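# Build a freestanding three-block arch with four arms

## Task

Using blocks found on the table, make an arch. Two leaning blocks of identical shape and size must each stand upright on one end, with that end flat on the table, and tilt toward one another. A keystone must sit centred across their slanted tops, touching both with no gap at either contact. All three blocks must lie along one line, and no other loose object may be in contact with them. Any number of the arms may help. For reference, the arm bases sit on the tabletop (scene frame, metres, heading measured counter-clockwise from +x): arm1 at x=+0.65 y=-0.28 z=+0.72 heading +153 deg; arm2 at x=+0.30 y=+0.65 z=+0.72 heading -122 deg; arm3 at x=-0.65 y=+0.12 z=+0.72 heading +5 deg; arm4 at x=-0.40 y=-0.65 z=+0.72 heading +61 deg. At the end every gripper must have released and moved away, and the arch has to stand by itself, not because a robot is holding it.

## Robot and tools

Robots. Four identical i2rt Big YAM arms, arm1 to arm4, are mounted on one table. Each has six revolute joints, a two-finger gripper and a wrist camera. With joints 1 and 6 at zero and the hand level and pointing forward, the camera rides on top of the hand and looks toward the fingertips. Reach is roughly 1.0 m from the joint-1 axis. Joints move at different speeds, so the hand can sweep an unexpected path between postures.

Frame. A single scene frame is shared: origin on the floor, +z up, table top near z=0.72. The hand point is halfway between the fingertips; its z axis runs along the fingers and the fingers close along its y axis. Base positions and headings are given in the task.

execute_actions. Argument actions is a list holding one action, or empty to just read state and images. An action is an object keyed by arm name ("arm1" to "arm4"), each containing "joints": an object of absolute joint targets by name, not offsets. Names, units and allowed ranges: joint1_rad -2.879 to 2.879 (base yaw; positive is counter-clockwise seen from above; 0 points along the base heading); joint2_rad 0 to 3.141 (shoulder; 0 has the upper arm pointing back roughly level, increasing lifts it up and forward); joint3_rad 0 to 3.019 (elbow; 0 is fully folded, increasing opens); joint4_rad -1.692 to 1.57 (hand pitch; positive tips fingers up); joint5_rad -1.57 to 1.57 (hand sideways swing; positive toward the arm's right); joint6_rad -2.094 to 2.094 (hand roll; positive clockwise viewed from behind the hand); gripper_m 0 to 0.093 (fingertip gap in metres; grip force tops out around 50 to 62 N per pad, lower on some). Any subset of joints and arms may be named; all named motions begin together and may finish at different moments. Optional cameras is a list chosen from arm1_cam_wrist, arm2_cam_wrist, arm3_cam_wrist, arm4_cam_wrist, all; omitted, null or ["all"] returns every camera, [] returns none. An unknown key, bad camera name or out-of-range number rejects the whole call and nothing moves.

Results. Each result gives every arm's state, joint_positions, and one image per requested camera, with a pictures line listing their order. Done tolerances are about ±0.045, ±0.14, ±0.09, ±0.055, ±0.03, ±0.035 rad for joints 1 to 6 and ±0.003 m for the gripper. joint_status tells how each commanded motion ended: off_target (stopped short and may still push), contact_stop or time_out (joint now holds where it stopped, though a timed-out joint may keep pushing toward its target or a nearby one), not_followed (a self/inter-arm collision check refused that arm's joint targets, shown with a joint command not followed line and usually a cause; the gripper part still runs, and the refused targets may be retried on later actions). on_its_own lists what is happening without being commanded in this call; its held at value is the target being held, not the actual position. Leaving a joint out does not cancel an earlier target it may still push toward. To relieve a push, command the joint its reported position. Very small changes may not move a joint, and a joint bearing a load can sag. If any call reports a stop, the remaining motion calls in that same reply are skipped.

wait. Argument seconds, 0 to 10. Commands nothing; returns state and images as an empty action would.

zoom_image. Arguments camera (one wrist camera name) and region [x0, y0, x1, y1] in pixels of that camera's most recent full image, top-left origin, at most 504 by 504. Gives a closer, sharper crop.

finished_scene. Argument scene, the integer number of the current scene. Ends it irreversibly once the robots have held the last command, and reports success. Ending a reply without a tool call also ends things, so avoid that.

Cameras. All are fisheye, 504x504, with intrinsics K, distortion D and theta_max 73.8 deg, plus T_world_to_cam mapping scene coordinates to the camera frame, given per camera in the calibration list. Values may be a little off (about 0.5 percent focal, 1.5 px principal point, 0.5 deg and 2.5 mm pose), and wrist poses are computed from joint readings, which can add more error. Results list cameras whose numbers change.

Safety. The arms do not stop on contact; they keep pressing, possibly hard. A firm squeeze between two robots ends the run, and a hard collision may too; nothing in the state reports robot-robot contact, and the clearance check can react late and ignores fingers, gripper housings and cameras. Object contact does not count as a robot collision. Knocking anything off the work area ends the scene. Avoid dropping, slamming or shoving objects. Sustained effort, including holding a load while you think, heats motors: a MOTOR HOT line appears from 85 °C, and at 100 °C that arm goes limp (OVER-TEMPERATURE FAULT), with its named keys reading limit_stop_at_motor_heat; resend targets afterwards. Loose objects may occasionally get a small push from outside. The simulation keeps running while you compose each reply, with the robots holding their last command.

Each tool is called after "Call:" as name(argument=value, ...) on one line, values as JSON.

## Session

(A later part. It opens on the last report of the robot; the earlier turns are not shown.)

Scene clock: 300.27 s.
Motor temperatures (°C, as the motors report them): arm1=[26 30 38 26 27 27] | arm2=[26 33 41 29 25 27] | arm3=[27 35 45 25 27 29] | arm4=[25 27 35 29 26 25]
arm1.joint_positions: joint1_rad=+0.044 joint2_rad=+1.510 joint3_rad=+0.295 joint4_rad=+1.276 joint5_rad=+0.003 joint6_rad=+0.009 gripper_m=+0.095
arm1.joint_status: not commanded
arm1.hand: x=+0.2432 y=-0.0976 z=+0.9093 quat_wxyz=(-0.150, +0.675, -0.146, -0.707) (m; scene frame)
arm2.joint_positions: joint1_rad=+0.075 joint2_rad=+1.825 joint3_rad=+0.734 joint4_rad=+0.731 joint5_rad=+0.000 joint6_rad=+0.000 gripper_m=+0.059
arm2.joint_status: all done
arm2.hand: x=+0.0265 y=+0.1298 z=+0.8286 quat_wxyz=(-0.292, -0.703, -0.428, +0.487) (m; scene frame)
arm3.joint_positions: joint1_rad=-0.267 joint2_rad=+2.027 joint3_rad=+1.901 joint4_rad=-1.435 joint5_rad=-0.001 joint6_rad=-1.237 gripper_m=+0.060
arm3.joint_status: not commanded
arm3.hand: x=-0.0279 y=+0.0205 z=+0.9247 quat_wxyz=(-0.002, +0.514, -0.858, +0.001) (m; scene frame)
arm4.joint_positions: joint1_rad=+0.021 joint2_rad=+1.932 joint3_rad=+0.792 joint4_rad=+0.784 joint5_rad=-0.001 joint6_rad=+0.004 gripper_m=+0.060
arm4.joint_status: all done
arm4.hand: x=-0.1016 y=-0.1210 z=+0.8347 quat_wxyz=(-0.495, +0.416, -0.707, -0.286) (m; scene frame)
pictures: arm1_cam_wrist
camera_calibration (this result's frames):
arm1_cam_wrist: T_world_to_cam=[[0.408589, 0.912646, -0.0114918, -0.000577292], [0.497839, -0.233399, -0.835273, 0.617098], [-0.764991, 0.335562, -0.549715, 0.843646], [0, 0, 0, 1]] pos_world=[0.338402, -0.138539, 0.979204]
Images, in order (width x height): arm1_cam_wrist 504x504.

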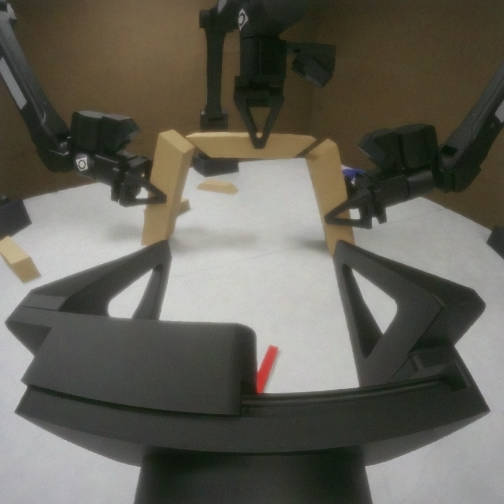

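Call:
execute_actions(actions=[{"arm2":{"joints":{"joint2_rad":1.875,"joint3_rad":0.83,"joint4_rad":0.70}},"arm4":{"joints":{"joint2_rad":1.995,"joint3_rad":0.895,"joint4_rad":0.75}}}], cameras=["arm1_cam_wrist"])

Call:
zoom_image(camera="arm1_cam_wrist", region=[110,110,400,270])

Scene clock: 305.70 s.
Motor temperatures (°C, as the motors report them): arm1=[26 30 38 26 27 27] | arm2=[26 34 41 29 25 27] | arm3=[27 35 45 25 27 29] | arm4=[25 27 35 29 26 25]
arm1.joint_positions: joint1_rad=+0.044 joint2_rad=+1.510 joint3_rad=+0.295 joint4_rad=+1.276 joint5_rad=+0.003 joint6_rad=+0.009 gripper_m=+0.095
arm1.joint_status: not commanded
arm1.hand: x=+0.2432 y=-0.0976 z=+0.9093 quat_wxyz=(-0.150, +0.675, -0.146, -0.707) (m; scene frame)
arm2.joint_positions: joint1_rad=+0.075 joint2_rad=+1.865 joint3_rad=+0.800 joint4_rad=+0.706 joint5_rad=+0.000 joint6_rad=+0.002 gripper_m=+0.059
arm2.joint_status: all done
arm2.hand: x=+0.0160 y=+0.1097 z=+0.8265 quat_wxyz=(-0.293, -0.703, -0.427, +0.487) (m; scene frame)
arm3.joint_positions: joint1_rad=-0.267 joint2_rad=+2.027 joint3_rad=+1.901 joint4_rad=-1.435 joint5_rad=-0.001 joint6_rad=-1.237 gripper_m=+0.060
arm3.joint_status: not commanded
arm3.hand: x=-0.0279 y=+0.0205 z=+0.9247 quat_wxyz=(-0.002, +0.514, -0.858, +0.001) (m; scene frame)
arm4.joint_positions: joint1_rad=+0.021 joint2_rad=+1.981 joint3_rad=+0.855 joint4_rad=+0.747 joint5_rad=+0.000 joint6_rad=+0.003 gripper_m=+0.060
arm4.joint_status: all done
arm4.hand: x=-0.0921 y=-0.1046 z=+0.8216 quat_wxyz=(-0.487, +0.419, -0.713, -0.281) (m; scene frame)
pictures: arm1_cam_wrist
camera_calibration (this result's frames):
arm1_cam_wrist: T_world_to_cam=[[0.408589, 0.912646, -0.0114918, -0.000577292], [0.497839, -0.233399, -0.835273, 0.617098], [-0.764991, 0.335562, -0.549715, 0.843646], [0, 0, 0, 1]] pos_world=[0.338402, -0.138539, 0.979204]
Images, in order (width x height): arm1_cam_wrist 504x504.

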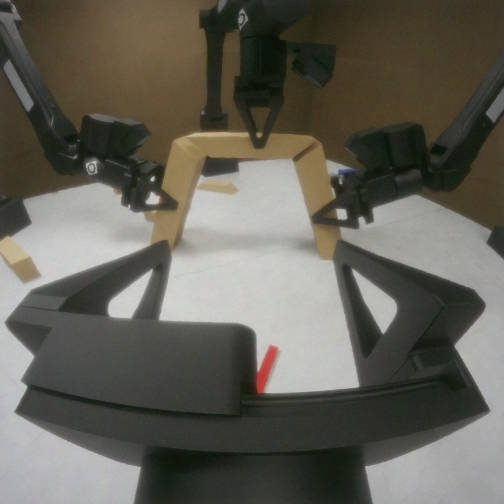

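Region (110, 110, 400, 270) of arm1_cam_wrist's 504x504 image, scaled by 1.738, with more detail than that image has; it fills the top 278 rows of this view, and the rest is white.

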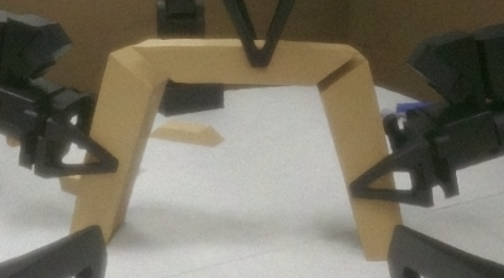

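Call:
zoom_image(camera="arm1_cam_wrist", region=[150,120,350,190])

Region (150, 120, 350, 190) of arm1_cam_wrist's 504x504 image, scaled by 2.520, with more detail than that image has; it fills the top 176 rows of this view, and the rest is white.

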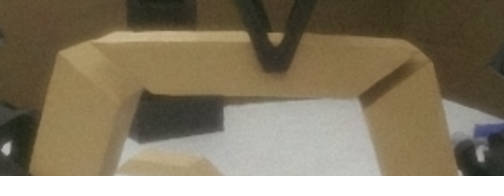

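Call:
execute_actions(actions=[{"arm2":{"joints":{"joint2_rad":1.91,"joint3_rad":0.87}},"arm4":{"joints":{"joint2_rad":2.015,"joint3_rad":0.915}}}], cameras=["arm1_cam_wrist"])

Call:
zoom_image(camera="arm1_cam_wrist", region=[130,120,370,270])

Scene clock: 314.50 s.
Motor temperatures (°C, as the motors report them): arm1=[26 30 37 26 27 27] | arm2=[26 34 40 29 25 27] | arm3=[27 35 45 25 27 29] | arm4=[25 27 34 29 26 25]
arm1.joint_positions: joint1_rad=+0.044 joint2_rad=+1.510 joint3_rad=+0.295 joint4_rad=+1.276 joint5_rad=+0.003 joint6_rad=+0.009 gripper_m=+0.095
arm1.joint_status: not commanded
arm1.hand: x=+0.2432 y=-0.0976 z=+0.9093 quat_wxyz=(-0.150, +0.675, -0.146, -0.707) (m; scene frame)
arm2.joint_positions: joint1_rad=+0.075 joint2_rad=+1.891 joint3_rad=+0.838 joint4_rad=+0.706 joint5_rad=-0.001 joint6_rad=+0.005 gripper_m=+0.059
arm2.joint_status: all done
arm2.hand: x=+0.0097 y=+0.0973 z=+0.8269 quat_wxyz=(-0.296, -0.701, -0.424, +0.491) (m; scene frame)
arm3.joint_positions: joint1_rad=-0.268 joint2_rad=+2.027 joint3_rad=+1.901 joint4_rad=-1.434 joint5_rad=+0.000 joint6_rad=-1.237 gripper_m=+0.060
arm3.joint_status: not commanded
arm3.hand: x=-0.0279 y=+0.0199 z=+0.9247 quat_wxyz=(-0.002, +0.514, -0.858, +0.002) (m; scene frame)
arm4.joint_positions: joint1_rad=+0.021 joint2_rad=+1.992 joint3_rad=+0.871 joint4_rad=+0.747 joint5_rad=+0.000 joint6_rad=+0.003 gripper_m=+0.060
arm4.joint_status: all done
arm4.hand: x=-0.0894 y=-0.0997 z=+0.8216 quat_wxyz=(-0.489, +0.419, -0.711, -0.282) (m; scene frame)
pictures: arm1_cam_wrist
camera_calibration (this result's frames):
arm1_cam_wrist: T_world_to_cam=[[0.408589, 0.912646, -0.0114918, -0.000577292], [0.497839, -0.233399, -0.835273, 0.617098], [-0.764991, 0.335562, -0.549715, 0.843646], [0, 0, 0, 1]] pos_world=[0.338402, -0.138539, 0.979204]
Images, in order (width x height): arm1_cam_wrist 504x504.

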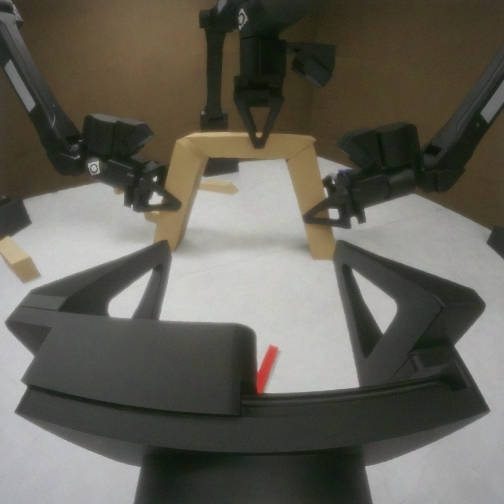

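Region (130, 120, 370, 270) of arm1_cam_wrist's 504x504 image, scaled by 2.100, with more detail than that image has; it fills the top 315 rows of this view, and the rest is white.

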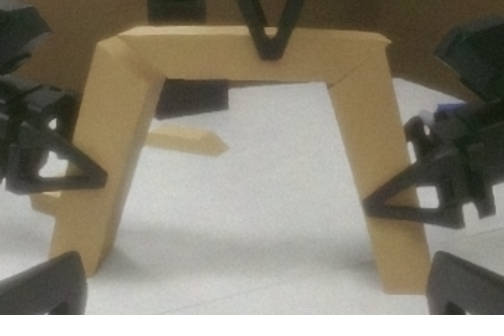

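Call:
execute_actions(actions=[{"arm2":{"joints":{"gripper_m":0.092}},"arm4":{"joints":{"gripper_m":0.092}}}], cameras=["arm1_cam_wrist","arm2_cam_wrist","arm4_cam_wrist"])

Call:
zoom_image(camera="arm1_cam_wrist", region=[130,120,370,270])

Scene clock: 322.20 s.
Motor temperatures (°C, as the motors report them): arm1=[26 30 37 26 27 27] | arm2=[26 34 40 29 25 27] | arm3=[27 35 45 25 27 29] | arm4=[25 27 35 29 26 25]
arm1.joint_positions: joint1_rad=+0.044 joint2_rad=+1.510 joint3_rad=+0.295 joint4_rad=+1.276 joint5_rad=+0.003 joint6_rad=+0.009 gripper_m=+0.095
arm1.joint_status: not commanded
arm1.hand: x=+0.2432 y=-0.0976 z=+0.9093 quat_wxyz=(-0.150, +0.675, -0.146, -0.707) (m; scene frame)
arm2.joint_positions: joint1_rad=+0.075 joint2_rad=+1.900 joint3_rad=+0.839 joint4_rad=+0.706 joint5_rad=-0.001 joint6_rad=+0.005 gripper_m=+0.092
arm2.joint_status: all done
arm2.hand: x=+0.0099 y=+0.0978 z=+0.8217 quat_wxyz=(-0.295, -0.703, -0.425, +0.488) (m; scene frame)
arm3.joint_positions: joint1_rad=-0.268 joint2_rad=+2.027 joint3_rad=+1.901 joint4_rad=-1.432 joint5_rad=-0.004 joint6_rad=-1.238 gripper_m=+0.060
arm3.joint_status: not commanded
arm3.hand: x=-0.0272 y=+0.0205 z=+0.9247 quat_wxyz=(-0.005, +0.514, -0.858, +0.001) (m; scene frame)
arm4.joint_positions: joint1_rad=+0.021 joint2_rad=+1.992 joint3_rad=+0.880 joint4_rad=+0.747 joint5_rad=+0.000 joint6_rad=+0.003 gripper_m=+0.092
arm4.joint_status: all done
arm4.hand: x=-0.0874 y=-0.0961 z=+0.8254 quat_wxyz=(-0.492, +0.417, -0.709, -0.284) (m; scene frame)
pictures: arm1_cam_wrist, arm2_cam_wrist, arm4_cam_wrist
camera_calibration (this result's frames):
arm1_cam_wrist: T_world_to_cam=[[0.408589, 0.912646, -0.0114918, -0.000577292], [0.497839, -0.233399, -0.835273, 0.617098], [-0.764991, 0.335562, -0.549715, 0.843646], [0, 0, 0, 1]] pos_world=[0.338402, -0.138539, 0.979204]
arm2_cam_wrist: T_world_to_cam=[[-0.87751, 0.479546, 0.00336023, -0.0387003], [0.39377, 0.724515, -0.565706, 0.39409], [-0.273717, -0.49509, -0.8246, 0.85124], [0, 0, 0, 1]] pos_world=[0.0438579, 0.154475, 0.925001]
arm4_cam_wrist: T_world_to_cam=[[0.870435, -0.492269, 0.00360116, 0.0303132], [-0.407238, -0.724154, -0.55656, 0.359295], [0.276585, 0.482983, -0.8308, 0.883364], [0, 0, 0, 1]] pos_world=[-0.124392, -0.151542, 0.933758]
Images, in order (width x height): arm1_cam_wrist 504x504, arm2_cam_wrist 504x504, arm4_cam_wrist 504x504.

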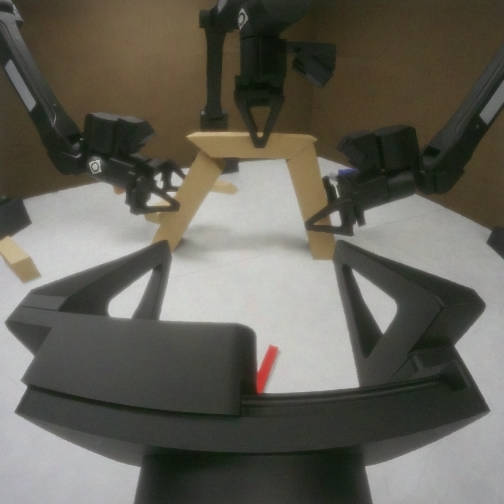

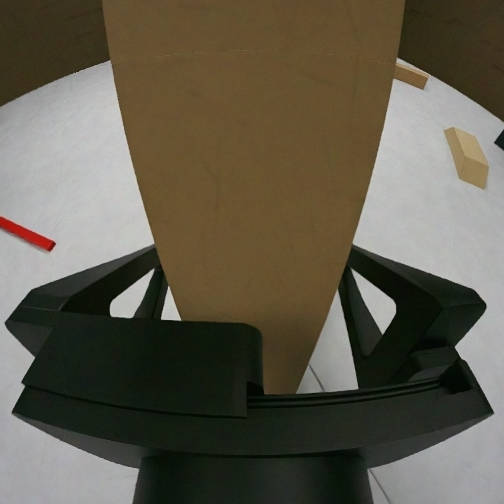

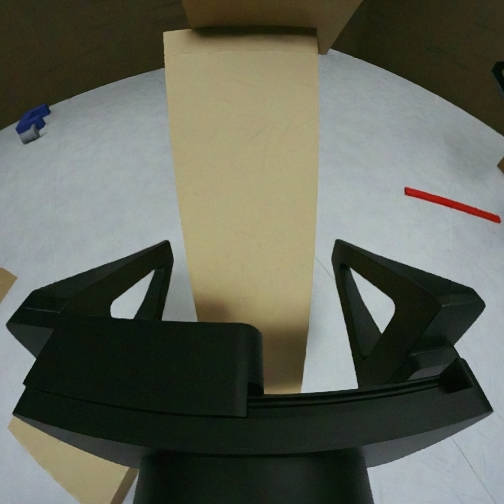

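Region (130, 120, 370, 270) of arm1_cam_wrist's 504x504 image, scaled by 2.100, with more detail than that image has; it fills the top 315 rows of this view, and the rest is white.

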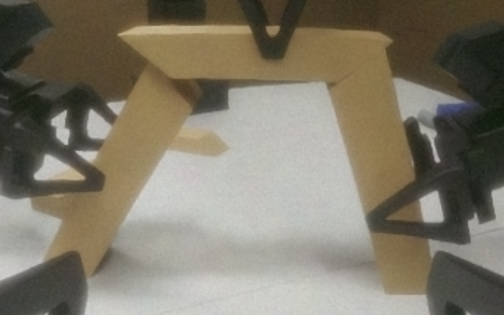

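Call:
execute_actions(actions=[{"arm4":{"joints":{"joint2_rad":2.06,"joint3_rad":0.92,"joint4_rad":0.70}}}], cameras=["arm1_cam_wrist"])

Call:
zoom_image(camera="arm1_cam_wrist", region=[130,120,370,270])

Scene clock: 328.83 s.
Motor temperatures (°C, as the motors report them): arm1=[26 30 37 26 27 27] | arm2=[26 34 40 28 25 27] | arm3=[27 35 45 25 27 29] | arm4=[25 27 34 29 26 25]
arm1.joint_positions: joint1_rad=+0.044 joint2_rad=+1.510 joint3_rad=+0.295 joint4_rad=+1.276 joint5_rad=+0.003 joint6_rad=+0.009 gripper_m=+0.095
arm1.joint_status: not commanded
arm1.hand: x=+0.2432 y=-0.0976 z=+0.9093 quat_wxyz=(-0.150, +0.675, -0.146, -0.707) (m; scene frame)
arm2.joint_positions: joint1_rad=+0.075 joint2_rad=+1.900 joint3_rad=+0.839 joint4_rad=+0.706 joint5_rad=-0.001 joint6_rad=+0.005 gripper_m=+0.092
arm2.joint_status: not commanded
arm2.hand: x=+0.0099 y=+0.0978 z=+0.8217 quat_wxyz=(-0.295, -0.703, -0.425, +0.488) (m; scene frame)
arm3.joint_positions: joint1_rad=-0.268 joint2_rad=+2.027 joint3_rad=+1.901 joint4_rad=-1.432 joint5_rad=-0.004 joint6_rad=-1.238 gripper_m=+0.060
arm3.joint_status: not commanded
arm3.hand: x=-0.0272 y=+0.0205 z=+0.9247 quat_wxyz=(-0.005, +0.514, -0.858, +0.001) (m; scene frame)
arm4.joint_positions: joint1_rad=+0.021 joint2_rad=+2.043 joint3_rad=+0.891 joint4_rad=+0.706 joint5_rad=+0.000 joint6_rad=+0.003 gripper_m=+0.092
arm4.joint_status: all done
arm4.hand: x=-0.0899 y=-0.1014 z=+0.7888 quat_wxyz=(-0.463, +0.428, -0.729, -0.267) (m; scene frame)
pictures: arm1_cam_wrist
camera_calibration (this result's frames):
arm1_cam_wrist: T_world_to_cam=[[0.408589, 0.912646, -0.0114918, -0.000577292], [0.497839, -0.233399, -0.835273, 0.617098], [-0.764991, 0.335562, -0.549715, 0.843646], [0, 0, 0, 1]] pos_world=[0.338402, -0.138539, 0.979204]
Images, in order (width x height): arm1_cam_wrist 504x504.

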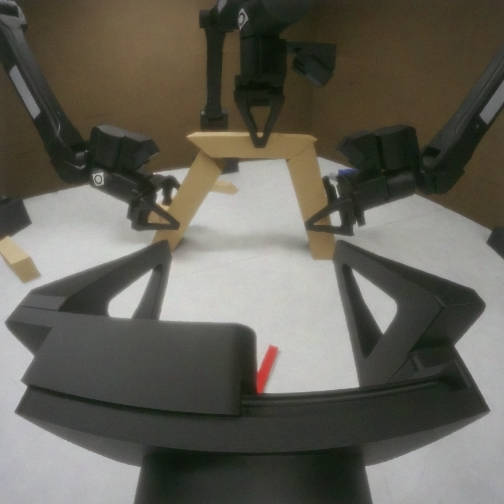

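Region (130, 120, 370, 270) of arm1_cam_wrist's 504x504 image, scaled by 2.100, with more detail than that image has; it fills the top 315 rows of this view, and the rest is white.

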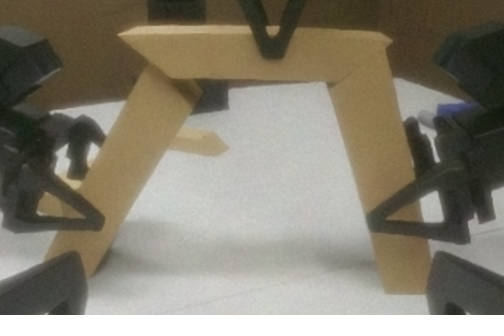

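Call:
execute_actions(actions=[{"arm4":{"joints":{"joint2_rad":2.085,"joint3_rad":0.99}}}], cameras=["arm1_cam_wrist"])

Call:
execute_actions(actions=[{"arm4":{"joints":{"gripper_m":0.04}}}], cameras=["arm1_cam_wrist"])

Call:
zoom_image(camera="arm1_cam_wrist", region=[130,120,370,270])

Scene clock: 336.83 s.
Motor temperatures (°C, as the motors report them): arm1=[26 30 37 26 27 27] | arm2=[26 34 40 28 25 27] | arm3=[27 35 46 25 27 29] | arm4=[25 28 34 29 26 25]
arm1.joint_positions: joint1_rad=+0.044 joint2_rad=+1.510 joint3_rad=+0.295 joint4_rad=+1.276 joint5_rad=+0.003 joint6_rad=+0.009 gripper_m=+0.095
arm1.joint_status: not commanded
arm1.hand: x=+0.2432 y=-0.0976 z=+0.9093 quat_wxyz=(-0.150, +0.675, -0.146, -0.707) (m; scene frame)
arm2.joint_positions: joint1_rad=+0.075 joint2_rad=+1.900 joint3_rad=+0.839 joint4_rad=+0.706 joint5_rad=-0.001 joint6_rad=+0.005 gripper_m=+0.092
arm2.joint_status: not commanded
arm2.hand: x=+0.0099 y=+0.0978 z=+0.8217 quat_wxyz=(-0.295, -0.703, -0.425, +0.488) (m; scene frame)
arm3.joint_positions: joint1_rad=-0.268 joint2_rad=+2.027 joint3_rad=+1.901 joint4_rad=-1.432 joint5_rad=-0.004 joint6_rad=-1.238 gripper_m=+0.060
arm3.joint_status: not commanded
arm3.hand: x=-0.0272 y=+0.0205 z=+0.9247 quat_wxyz=(-0.005, +0.514, -0.858, +0.001) (m; scene frame)
arm4.joint_positions: joint1_rad=+0.021 joint2_rad=+2.062 joint3_rad=+0.963 joint4_rad=+0.706 joint5_rad=+0.000 joint6_rad=+0.003 gripper_m=+0.092
arm4.joint_status: all done
arm4.hand: x=-0.0758 y=-0.0758 z=+0.8049 quat_wxyz=(-0.482, +0.421, -0.716, -0.278) (m; scene frame)
pictures: arm1_cam_wrist
camera_calibration (this result's frames):
arm1_cam_wrist: T_world_to_cam=[[0.408589, 0.912646, -0.0114918, -0.000577292], [0.497839, -0.233399, -0.835273, 0.617098], [-0.764991, 0.335562, -0.549715, 0.843646], [0, 0, 0, 1]] pos_world=[0.338402, -0.138539, 0.979204]
Images, in order (width x height): arm1_cam_wrist 504x504.

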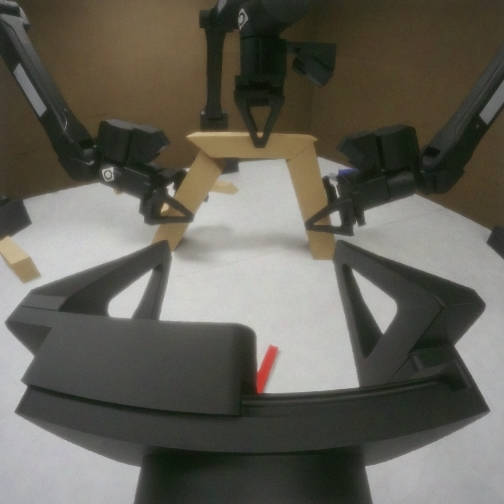

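Scene clock: 337.43 s.
Motor temperatures (°C, as the motors report them): arm1=[26 30 37 26 27 27] | arm2=[26 34 40 28 25 27] | arm3=[27 35 46 25 27 29] | arm4=[25 28 34 29 26 25]
arm1.joint_positions: joint1_rad=+0.044 joint2_rad=+1.510 joint3_rad=+0.295 joint4_rad=+1.276 joint5_rad=+0.003 joint6_rad=+0.009 gripper_m=+0.095
arm1.joint_status: not commanded
arm1.hand: x=+0.2432 y=-0.0976 z=+0.9093 quat_wxyz=(-0.150, +0.675, -0.146, -0.707) (m; scene frame)
arm2.joint_positions: joint1_rad=+0.075 joint2_rad=+1.900 joint3_rad=+0.839 joint4_rad=+0.706 joint5_rad=-0.001 joint6_rad=+0.005 gripper_m=+0.092
arm2.joint_status: not commanded
arm2.hand: x=+0.0099 y=+0.0978 z=+0.8217 quat_wxyz=(-0.295, -0.703, -0.425, +0.488) (m; scene frame)
arm3.joint_positions: joint1_rad=-0.268 joint2_rad=+2.027 joint3_rad=+1.901 joint4_rad=-1.431 joint5_rad=-0.004 joint6_rad=-1.238 gripper_m=+0.060
arm3.joint_status: not commanded
arm3.hand: x=-0.0272 y=+0.0205 z=+0.9247 quat_wxyz=(-0.005, +0.514, -0.858, +0.001) (m; scene frame)
arm4.joint_positions: joint1_rad=+0.021 joint2_rad=+2.062 joint3_rad=+0.963 joint4_rad=+0.704 joint5_rad=-0.001 joint6_rad=-0.002 gripper_m=+0.061
arm4.joint_status: gripper_m off_target (ended at +0.061, target +0.040)
arm4.hand: x=-0.0762 y=-0.0757 z=+0.8046 quat_wxyz=(-0.482, +0.423, -0.715, -0.277) (m; scene frame)
pictures: arm1_cam_wrist
camera_calibration (this result's frames):
arm1_cam_wrist: T_world_to_cam=[[0.408589, 0.912646, -0.0114918, -0.000577292], [0.497839, -0.233399, -0.835273, 0.617098], [-0.764991, 0.335562, -0.549715, 0.843646], [0, 0, 0, 1]] pos_world=[0.338402, -0.138539, 0.979204]
Images, in order (width x height): arm1_cam_wrist 504x504.

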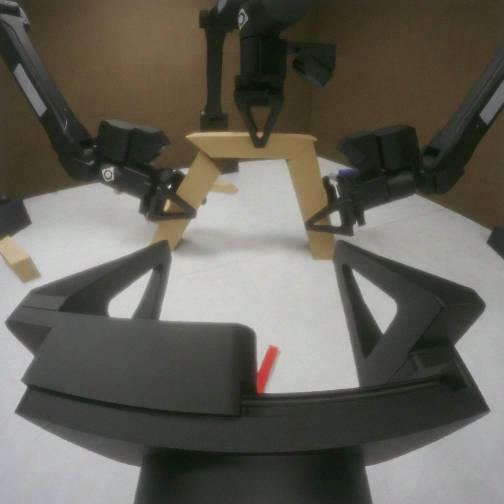

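Region (130, 120, 370, 270) of arm1_cam_wrist's 504x504 image, scaled by 2.100, with more detail than that image has; it fills the top 315 rows of this view, and the rest is white.

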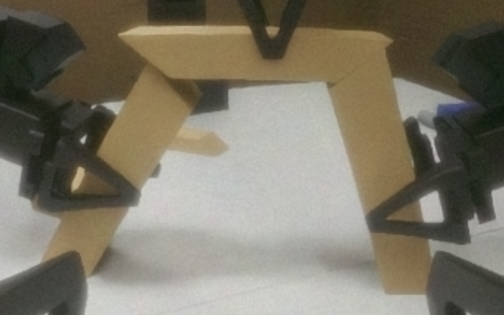

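Call:
execute_actions(actions=[{"arm4":{"joints":{"joint2_rad":2.13,"joint3_rad":0.86,"joint4_rad":1.14}}}], cameras=["arm1_cam_wrist"])

Call:
zoom_image(camera="arm1_cam_wrist", region=[130,120,370,270])

Scene clock: 347.20 s.
Motor temperatures (°C, as the motors report them): arm1=[26 30 37 26 27 27] | arm2=[26 34 40 28 25 27] | arm3=[27 35 46 25 27 29] | arm4=[25 28 34 29 26 25]
arm1.joint_positions: joint1_rad=+0.044 joint2_rad=+1.510 joint3_rad=+0.295 joint4_rad=+1.276 joint5_rad=+0.003 joint6_rad=+0.009 gripper_m=+0.095
arm1.joint_status: not commanded
arm1.hand: x=+0.2432 y=-0.0976 z=+0.9093 quat_wxyz=(-0.150, +0.675, -0.146, -0.707) (m; scene frame)
arm2.joint_positions: joint1_rad=+0.075 joint2_rad=+1.900 joint3_rad=+0.839 joint4_rad=+0.706 joint5_rad=-0.001 joint6_rad=+0.005 gripper_m=+0.092
arm2.joint_status: not commanded
arm2.hand: x=+0.0099 y=+0.0978 z=+0.8217 quat_wxyz=(-0.295, -0.703, -0.425, +0.488) (m; scene frame)
arm3.joint_positions: joint1_rad=-0.269 joint2_rad=+2.027 joint3_rad=+1.901 joint4_rad=-1.431 joint5_rad=-0.003 joint6_rad=-1.238 gripper_m=+0.060
arm3.joint_status: not commanded
arm3.hand: x=-0.0272 y=+0.0200 z=+0.9247 quat_wxyz=(-0.004, +0.514, -0.858, +0.002) (m; scene frame)
arm4.joint_positions: joint1_rad=+0.021 joint2_rad=+2.125 joint3_rad=+0.853 joint4_rad=+1.097 joint5_rad=-0.001 joint6_rad=-0.002 gripper_m=+0.061
arm4.joint_status: all done
arm4.hand: x=-0.0897 y=-0.0996 z=+0.8160 quat_wxyz=(-0.558, +0.390, -0.658, -0.322) (m; scene frame)
pictures: arm1_cam_wrist
camera_calibration (this result's frames):
arm1_cam_wrist: T_world_to_cam=[[0.408589, 0.912646, -0.0114918, -0.000577292], [0.497839, -0.233399, -0.835273, 0.617098], [-0.764991, 0.335562, -0.549715, 0.843646], [0, 0, 0, 1]] pos_world=[0.338402, -0.138539, 0.979204]
Images, in order (width x height): arm1_cam_wrist 504x504.

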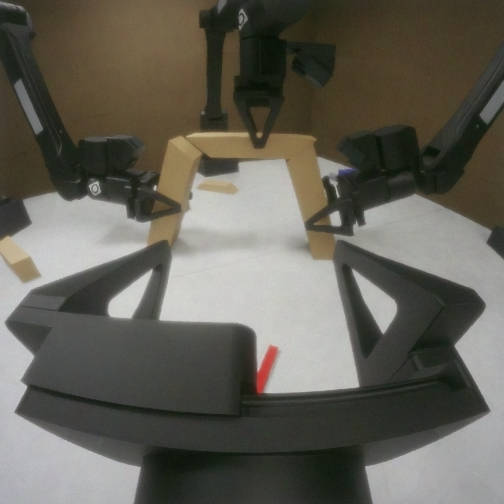

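Region (130, 120, 370, 270) of arm1_cam_wrist's 504x504 image, scaled by 2.100, with more detail than that image has; it fills the top 315 rows of this view, and the rest is white.

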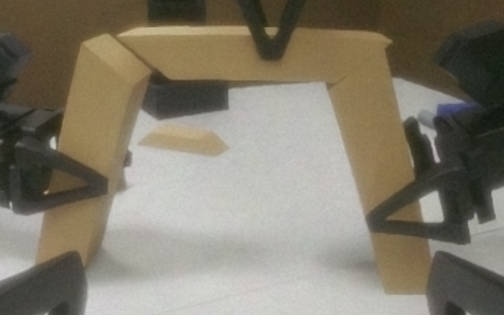

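Call:
execute_actions(actions=[{"arm4":{"joints":{"joint2_rad":2.16,"joint3_rad":0.94,"joint4_rad":1.04}}}], cameras=["arm1_cam_wrist"])

Call:
zoom_image(camera="arm1_cam_wrist", region=[130,120,370,270])

Scene clock: 354.00 s.
Motor temperatures (°C, as the motors report them): arm1=[26 29 37 26 27 27] | arm2=[26 34 40 28 25 27] | arm3=[27 35 46 25 27 29] | arm4=[25 28 33 29 26 25]
arm1.joint_positions: joint1_rad=+0.044 joint2_rad=+1.510 joint3_rad=+0.295 joint4_rad=+1.276 joint5_rad=+0.003 joint6_rad=+0.009 gripper_m=+0.095
arm1.joint_status: not commanded
arm1.hand: x=+0.2432 y=-0.0976 z=+0.9093 quat_wxyz=(-0.150, +0.675, -0.146, -0.707) (m; scene frame)
arm2.joint_positions: joint1_rad=+0.075 joint2_rad=+1.900 joint3_rad=+0.839 joint4_rad=+0.706 joint5_rad=-0.001 joint6_rad=+0.005 gripper_m=+0.092
arm2.joint_status: not commanded
arm2.hand: x=+0.0099 y=+0.0978 z=+0.8217 quat_wxyz=(-0.295, -0.703, -0.425, +0.488) (m; scene frame)
arm3.joint_positions: joint1_rad=-0.269 joint2_rad=+2.027 joint3_rad=+1.901 joint4_rad=-1.431 joint5_rad=-0.003 joint6_rad=-1.238 gripper_m=+0.060
arm3.joint_status: not commanded
arm3.hand: x=-0.0272 y=+0.0200 z=+0.9247 quat_wxyz=(-0.004, +0.514, -0.858, +0.002) (m; scene frame)
arm4.joint_positions: joint1_rad=+0.021 joint2_rad=+2.137 joint3_rad=+0.906 joint4_rad=+1.043 joint5_rad=-0.001 joint6_rad=-0.001 gripper_m=+0.061
arm4.joint_status: all done
arm4.hand: x=-0.0810 y=-0.0842 z=+0.8142 quat_wxyz=(-0.553, +0.392, -0.662, -0.319) (m; scene frame)
pictures: arm1_cam_wrist
camera_calibration (this result's frames):
arm1_cam_wrist: T_world_to_cam=[[0.408589, 0.912646, -0.0114918, -0.000577292], [0.497839, -0.233399, -0.835273, 0.617098], [-0.764991, 0.335562, -0.549715, 0.843646], [0, 0, 0, 1]] pos_world=[0.338402, -0.138539, 0.979204]
Images, in order (width x height): arm1_cam_wrist 504x504.

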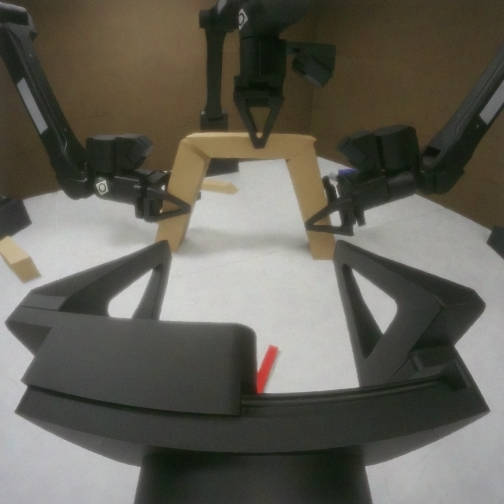

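Region (130, 120, 370, 270) of arm1_cam_wrist's 504x504 image, scaled by 2.100, with more detail than that image has; it fills the top 315 rows of this view, and the rest is white.

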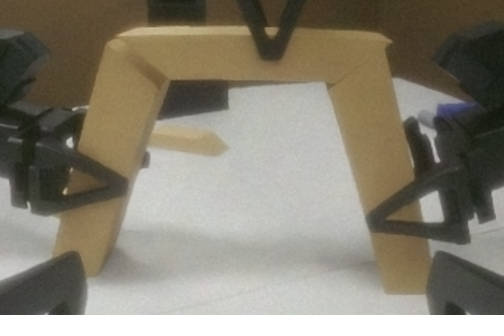

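Call:
execute_actions(actions=[{"arm3":{"joints":{"gripper_m":0.07}}}], cameras=["arm1_cam_wrist"])

Call:
zoom_image(camera="arm1_cam_wrist", region=[130,120,370,270])

Scene clock: 361.90 s.
Motor temperatures (°C, as the motors report them): arm1=[26 29 36 26 27 27] | arm2=[26 34 40 28 25 27] | arm3=[27 35 46 25 27 29] | arm4=[25 28 33 29 26 25]
arm1.joint_positions: joint1_rad=+0.044 joint2_rad=+1.510 joint3_rad=+0.295 joint4_rad=+1.276 joint5_rad=+0.003 joint6_rad=+0.009 gripper_m=+0.095
arm1.joint_status: not commanded
arm1.hand: x=+0.2432 y=-0.0976 z=+0.9093 quat_wxyz=(-0.150, +0.675, -0.146, -0.707) (m; scene frame)
arm2.joint_positions: joint1_rad=+0.075 joint2_rad=+1.900 joint3_rad=+0.839 joint4_rad=+0.706 joint5_rad=-0.001 joint6_rad=+0.005 gripper_m=+0.092
arm2.joint_status: not commanded
arm2.hand: x=+0.0099 y=+0.0978 z=+0.8217 quat_wxyz=(-0.295, -0.703, -0.425, +0.488) (m; scene frame)
arm3.joint_positions: joint1_rad=-0.269 joint2_rad=+2.027 joint3_rad=+1.901 joint4_rad=-1.431 joint5_rad=-0.002 joint6_rad=-1.239 gripper_m=+0.070
arm3.joint_status: all done
arm3.hand: x=-0.0272 y=+0.0200 z=+0.9247 quat_wxyz=(-0.004, +0.514, -0.858, +0.002) (m; scene frame)
arm4.joint_positions: joint1_rad=+0.021 joint2_rad=+2.137 joint3_rad=+0.906 joint4_rad=+1.043 joint5_rad=-0.001 joint6_rad=+0.001 gripper_m=+0.061
arm4.joint_status: not commanded
arm4.hand: x=-0.0810 y=-0.0843 z=+0.8142 quat_wxyz=(-0.553, +0.392, -0.662, -0.320) (m; scene frame)
pictures: arm1_cam_wrist
camera_calibration (this result's frames):
arm1_cam_wrist: T_world_to_cam=[[0.408589, 0.912646, -0.0114918, -0.000577292], [0.497839, -0.233399, -0.835273, 0.617098], [-0.764991, 0.335562, -0.549715, 0.843646], [0, 0, 0, 1]] pos_world=[0.338402, -0.138539, 0.979204]
Images, in order (width x height): arm1_cam_wrist 504x504.

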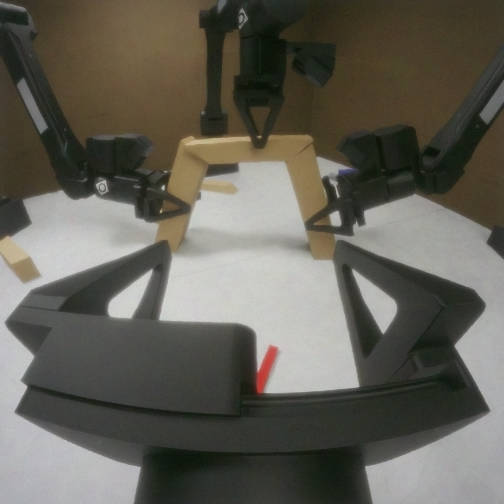

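Region (130, 120, 370, 270) of arm1_cam_wrist's 504x504 image, scaled by 2.100, with more detail than that image has; it fills the top 315 rows of this view, and the rest is white.

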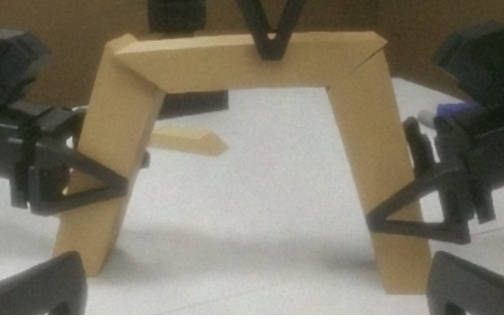

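Call:
execute_actions(actions=[{"arm4":{"joints":{"joint2_rad":2.175,"joint3_rad":0.975,"joint4_rad":1.015}}}], cameras=["arm1_cam_wrist"])

Call:
zoom_image(camera="arm1_cam_wrist", region=[130,120,370,270])

Scene clock: 367.77 s.
Motor temperatures (°C, as the motors report them): arm1=[26 29 36 26 27 27] | arm2=[26 34 40 28 25 27] | arm3=[27 35 46 25 27 29] | arm4=[25 28 33 29 26 25]
arm1.joint_positions: joint1_rad=+0.044 joint2_rad=+1.510 joint3_rad=+0.295 joint4_rad=+1.276 joint5_rad=+0.003 joint6_rad=+0.009 gripper_m=+0.095
arm1.joint_status: not commanded
arm1.hand: x=+0.2432 y=-0.0976 z=+0.9093 quat_wxyz=(-0.150, +0.675, -0.146, -0.707) (m; scene frame)
arm2.joint_positions: joint1_rad=+0.075 joint2_rad=+1.900 joint3_rad=+0.839 joint4_rad=+0.706 joint5_rad=-0.001 joint6_rad=+0.005 gripper_m=+0.092
arm2.joint_status: not commanded
arm2.hand: x=+0.0099 y=+0.0978 z=+0.8217 quat_wxyz=(-0.295, -0.703, -0.425, +0.488) (m; scene frame)
arm3.joint_positions: joint1_rad=-0.269 joint2_rad=+2.027 joint3_rad=+1.901 joint4_rad=-1.431 joint5_rad=-0.002 joint6_rad=-1.239 gripper_m=+0.070
arm3.joint_status: not commanded
arm3.hand: x=-0.0272 y=+0.0200 z=+0.9247 quat_wxyz=(-0.004, +0.514, -0.858, +0.002) (m; scene frame)
arm4.joint_positions: joint1_rad=+0.021 joint2_rad=+2.145 joint3_rad=+0.932 joint4_rad=+1.022 joint5_rad=-0.001 joint6_rad=+0.001 gripper_m=+0.061
arm4.joint_status: all done
arm4.hand: x=-0.0768 y=-0.0767 z=+0.8143 quat_wxyz=(-0.552, +0.392, -0.663, -0.319) (m; scene frame)
pictures: arm1_cam_wrist
camera_calibration (this result's frames):
arm1_cam_wrist: T_world_to_cam=[[0.408589, 0.912646, -0.0114918, -0.000577292], [0.497839, -0.233399, -0.835273, 0.617098], [-0.764991, 0.335562, -0.549715, 0.843646], [0, 0, 0, 1]] pos_world=[0.338402, -0.138539, 0.979204]
Images, in order (width x height): arm1_cam_wrist 504x504.

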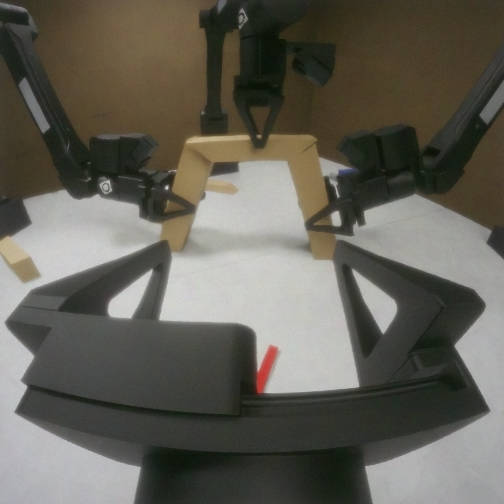

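Region (130, 120, 370, 270) of arm1_cam_wrist's 504x504 image, scaled by 2.100, with more detail than that image has; it fills the top 315 rows of this view, and the rest is white.

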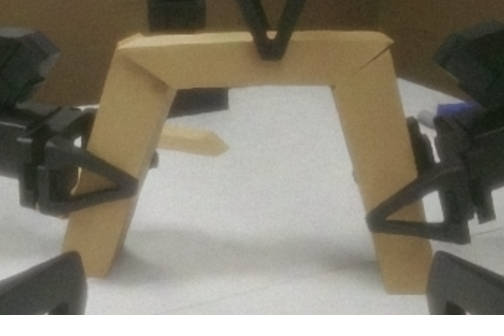

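Call:
zoom_image(camera="arm1_cam_wrist", region=[170,125,340,185])

Call:
zoom_image(camera="arm1_cam_wrist", region=[290,200,360,270])

Region (170, 125, 340, 185) of arm1_cam_wrist's 504x504 image, scaled by 2.965, with more detail than that image has; it fills the top 178 rows of this view, and the rest is white.

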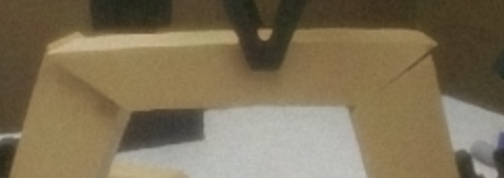

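Region (290, 200, 360, 270) of arm1_cam_wrist's 504x504 image, scaled by 7.200, with more detail than that image has.

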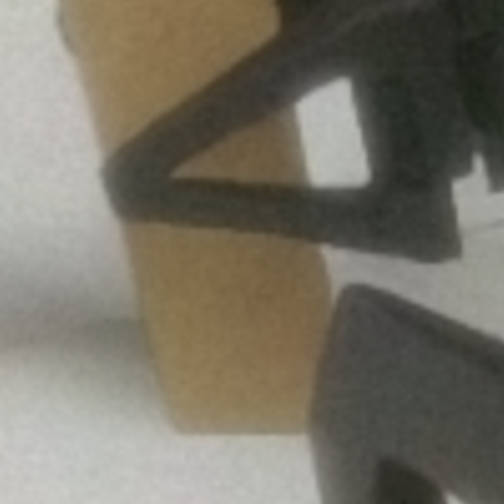

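Call:
execute_actions(actions=[{"arm4":{"joints":{"gripper_m":0.092}}}], cameras=["arm1_cam_wrist"])

Call:
zoom_image(camera="arm1_cam_wrist", region=[130,120,370,270])

Scene clock: 387.07 s.
Motor temperatures (°C, as the motors report them): arm1=[26 29 36 26 27 27] | arm2=[26 34 40 28 25 27] | arm3=[27 36 46 25 27 29] | arm4=[25 28 34 29 26 25]
arm1.joint_positions: joint1_rad=+0.044 joint2_rad=+1.510 joint3_rad=+0.295 joint4_rad=+1.276 joint5_rad=+0.003 joint6_rad=+0.009 gripper_m=+0.095
arm1.joint_status: not commanded
arm1.hand: x=+0.2432 y=-0.0976 z=+0.9093 quat_wxyz=(-0.150, +0.675, -0.146, -0.707) (m; scene frame)
arm2.joint_positions: joint1_rad=+0.075 joint2_rad=+1.900 joint3_rad=+0.839 joint4_rad=+0.706 joint5_rad=-0.001 joint6_rad=+0.005 gripper_m=+0.092
arm2.joint_status: not commanded
arm2.hand: x=+0.0099 y=+0.0978 z=+0.8217 quat_wxyz=(-0.295, -0.703, -0.425, +0.488) (m; scene frame)
arm3.joint_positions: joint1_rad=-0.269 joint2_rad=+2.027 joint3_rad=+1.901 joint4_rad=-1.431 joint5_rad=-0.002 joint6_rad=-1.239 gripper_m=+0.070
arm3.joint_status: not commanded
arm3.hand: x=-0.0272 y=+0.0200 z=+0.9247 quat_wxyz=(-0.004, +0.514, -0.858, +0.002) (m; scene frame)
arm4.joint_positions: joint1_rad=+0.021 joint2_rad=+2.146 joint3_rad=+0.944 joint4_rad=+1.022 joint5_rad=-0.001 joint6_rad=+0.003 gripper_m=+0.092
arm4.joint_status: all done
arm4.hand: x=-0.0745 y=-0.0726 z=+0.8179 quat_wxyz=(-0.555, +0.390, -0.660, -0.322) (m; scene frame)
pictures: arm1_cam_wrist
camera_calibration (this result's frames):
arm1_cam_wrist: T_world_to_cam=[[0.408589, 0.912646, -0.0114918, -0.000577292], [0.497839, -0.233399, -0.835273, 0.617098], [-0.764991, 0.335562, -0.549715, 0.843646], [0, 0, 0, 1]] pos_world=[0.338402, -0.138539, 0.979204]
Images, in order (width x height): arm1_cam_wrist 504x504.

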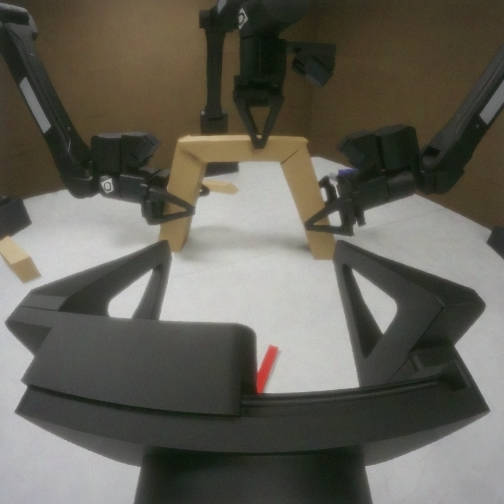

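Region (130, 120, 370, 270) of arm1_cam_wrist's 504x504 image, scaled by 2.100, with more detail than that image has; it fills the top 315 rows of this view, and the rest is white.

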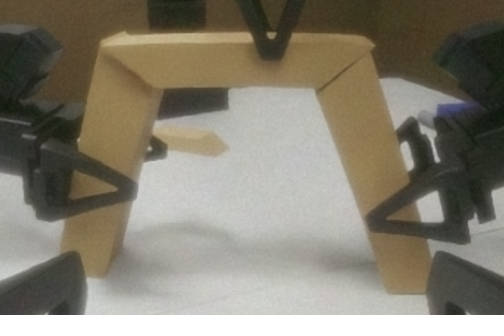

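Call:
execute_actions(actions=[{"arm3":{"joints":{"gripper_m":0.09}}}], cameras=[])

Call:
execute_actions(actions=[{"arm3":{"joints":{"joint2_rad":1.88}},"arm2":{"joints":{"joint2_rad":1.7,"joint3_rad":0.55,"joint4_rad":0.8}},"arm4":{"joints":{"joint2_rad":1.95,"joint3_rad":0.65,"joint4_rad":1.1}}}])

Call:
zoom_image(camera="arm1_cam_wrist", region=[130,120,370,270])

Scene clock: 392.90 s.
Motor temperatures (°C, as the motors report them): arm1=[26 29 36 26 27 27] | arm2=[26 34 40 28 25 27] | arm3=[27 36 47 25 27 29] | arm4=[25 28 34 29 26 25]
arm1.joint_positions: joint1_rad=+0.044 joint2_rad=+1.510 joint3_rad=+0.295 joint4_rad=+1.276 joint5_rad=+0.003 joint6_rad=+0.009 gripper_m=+0.095
arm1.joint_status: not commanded
arm1.hand: x=+0.2432 y=-0.0976 z=+0.9093 quat_wxyz=(-0.150, +0.675, -0.146, -0.707) (m; scene frame)
arm2.joint_positions: joint1_rad=+0.075 joint2_rad=+1.900 joint3_rad=+0.839 joint4_rad=+0.706 joint5_rad=-0.001 joint6_rad=+0.005 gripper_m=+0.092
arm2.joint_status: not commanded
arm2.hand: x=+0.0099 y=+0.0978 z=+0.8217 quat_wxyz=(-0.295, -0.703, -0.425, +0.488) (m; scene frame)
arm3.joint_positions: joint1_rad=-0.269 joint2_rad=+2.027 joint3_rad=+1.901 joint4_rad=-1.431 joint5_rad=-0.002 joint6_rad=-1.239 gripper_m=+0.090
arm3.joint_status: all done
arm3.hand: x=-0.0272 y=+0.0200 z=+0.9247 quat_wxyz=(-0.004, +0.514, -0.858, +0.002) (m; scene frame)
arm4.joint_positions: joint1_rad=+0.021 joint2_rad=+2.146 joint3_rad=+0.944 joint4_rad=+1.022 joint5_rad=-0.001 joint6_rad=+0.003 gripper_m=+0.092
arm4.joint_status: not commanded
arm4.hand: x=-0.0745 y=-0.0726 z=+0.8179 quat_wxyz=(-0.555, +0.390, -0.660, -0.322) (m; scene frame)
pictures: none
No camera images: the call's "cameras" was empty. Leave "cameras" out to get every camera's image.

Scene clock: 394.07 s.
Motor temperatures (°C, as the motors report them): arm1=[26 29 36 26 27 27] | arm2=[26 34 40 28 25 27] | arm3=[27 36 47 25 27 29] | arm4=[25 28 33 29 26 25]
arm1.joint_positions: joint1_rad=+0.044 joint2_rad=+1.510 joint3_rad=+0.295 joint4_rad=+1.276 joint5_rad=+0.003 joint6_rad=+0.009 gripper_m=+0.095
arm1.joint_status: not commanded
arm1.hand: x=+0.2432 y=-0.0976 z=+0.9093 quat_wxyz=(-0.150, +0.675, -0.146, -0.707) (m; scene frame)
arm2.joint_positions: joint1_rad=+0.075 joint2_rad=+1.695 joint3_rad=+0.544 joint4_rad=+0.786 joint5_rad=-0.001 joint6_rad=+0.005 gripper_m=+0.092
arm2.joint_status: all done
arm2.hand: x=+0.0582 y=+0.1898 z=+0.8353 quat_wxyz=(-0.293, -0.705, -0.427, +0.484) (m; scene frame)
arm3.joint_positions: joint1_rad=-0.269 joint2_rad=+1.861 joint3_rad=+1.909 joint4_rad=-1.431 joint5_rad=-0.002 joint6_rad=-1.239 gripper_m=+0.090
arm3.joint_status: all done
arm3.hand: x=-0.0358 y=+0.0213 z=+1.0285 quat_wxyz=(-0.070, +0.512, -0.854, +0.057) (m; scene frame)
arm4.joint_positions: joint1_rad=+0.021 joint2_rad=+1.954 joint3_rad=+0.652 joint4_rad=+1.086 joint5_rad=-0.001 joint6_rad=+0.003 gripper_m=+0.092
arm4.joint_status: all done
arm4.hand: x=-0.1220 y=-0.1567 z=+0.8420 quat_wxyz=(-0.543, +0.395, -0.670, -0.315) (m; scene frame)
pictures: arm1_cam_wrist, arm2_cam_wrist, arm3_cam_wrist, arm4_cam_wrist
camera_calibration (this result's frames):
arm1_cam_wrist: T_world_to_cam=[[0.408589, 0.912646, -0.0114918, -0.000577292], [0.497839, -0.233399, -0.835273, 0.617098], [-0.764991, 0.335562, -0.549715, 0.843646], [0, 0, 0, 1]] pos_world=[0.338402, -0.138539, 0.979204]
arm2_cam_wrist: T_world_to_cam=[[-0.877498, 0.479568, 0.00353048, -0.0406634], [0.396297, 0.729238, -0.557818, 0.308468], [-0.270086, -0.488085, -0.829956, 0.924059], [0, 0, 0, 1]] pos_world=[0.0916479, 0.245573, 0.939141]
arm3_cam_wrist: T_world_to_cam=[[0.865955, -0.470531, 0.169478, -0.135497], [-0.481736, -0.693723, 0.535424, -0.552254], [-0.134363, -0.545297, -0.827404, 0.981134], [0, 0, 0, 1]] pos_world=[-0.016878, 0.0881427, 1.13045]
arm4_cam_wrist: T_world_to_cam=[[0.871325, -0.490697, 0.0031963, 0.0312169], [-0.360947, -0.645314, -0.673266, 0.426876], [0.332432, 0.585479, -0.739393, 0.881906], [0, 0, 0, 1]] pos_world=[-0.166294, -0.225551, 0.939377]
Images, in order (width x height): arm1_cam_wrist 504x504, arm2_cam_wrist 504x504, arm3_cam_wrist 504x504, arm4_cam_wrist 504x504.

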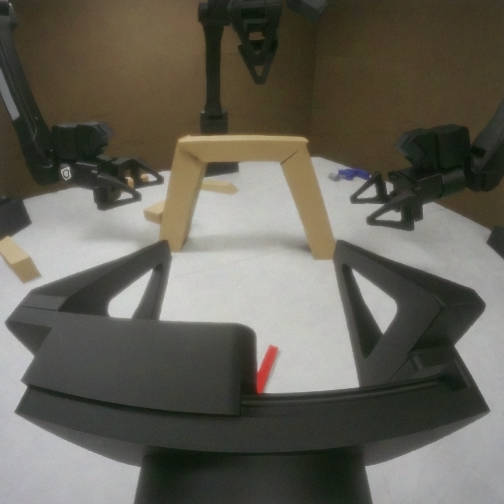

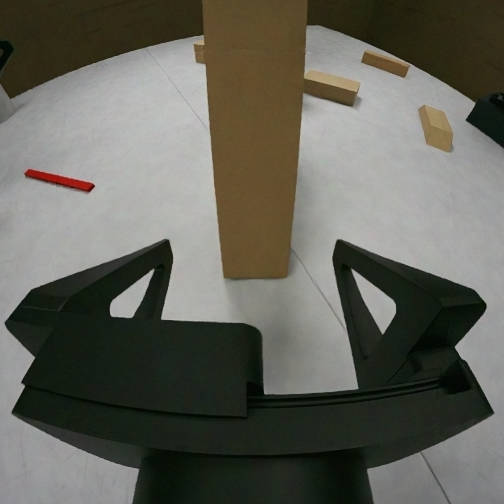

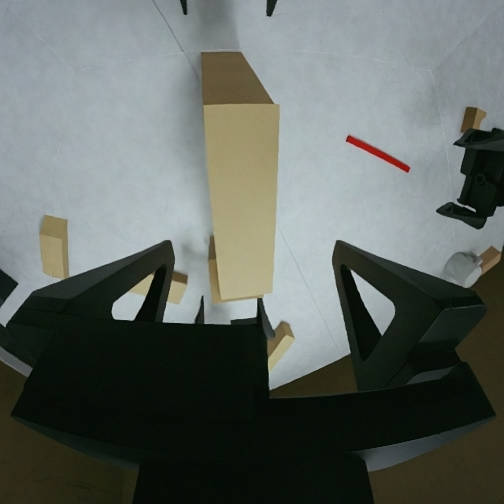

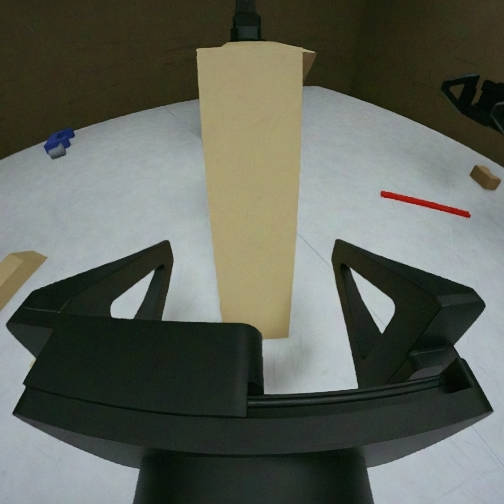

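Region (130, 120, 370, 270) of arm1_cam_wrist's 504x504 image, scaled by 2.100, with more detail than that image has; it fills the top 315 rows of this view, and the rest is white.

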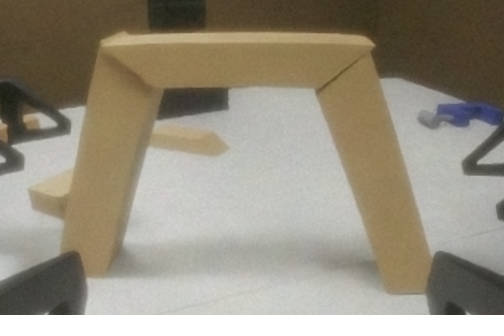

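Call:
zoom_image(camera="arm4_cam_wrist", region=[170,20,340,120])

Call:
zoom_image(camera="arm3_cam_wrist", region=[160,30,320,330])

Call:
zoom_image(camera="arm1_cam_wrist", region=[260,125,330,185])

Region (170, 20, 340, 120) of arm4_cam_wrist's 504x504 image, scaled by 2.965, with more detail than that image has; it fills the top 296 rows of this view, and the rest is white.

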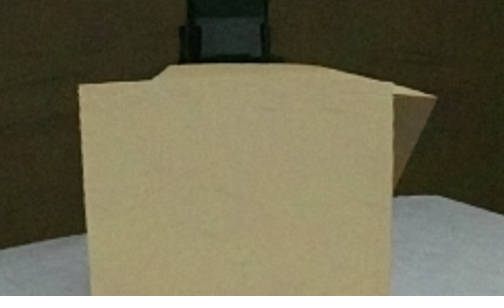

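Region (160, 30, 320, 330) of arm3_cam_wrist's 504x504 image, scaled by 1.680, with more detail than that image has; it fills the left 269 columns of this view, and the rest is white.

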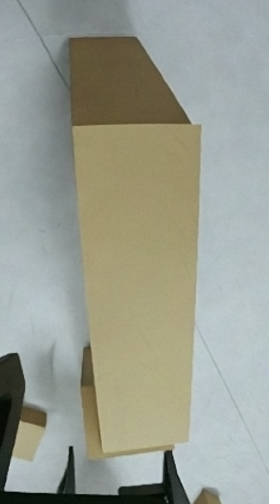

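Region (260, 125, 330, 185) of arm1_cam_wrist's 504x504 image, scaled by 7.200, with more detail than that image has; it fills the top 432 rows of this view, and the rest is white.

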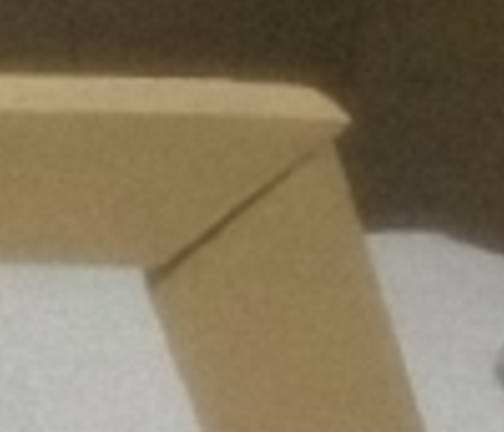

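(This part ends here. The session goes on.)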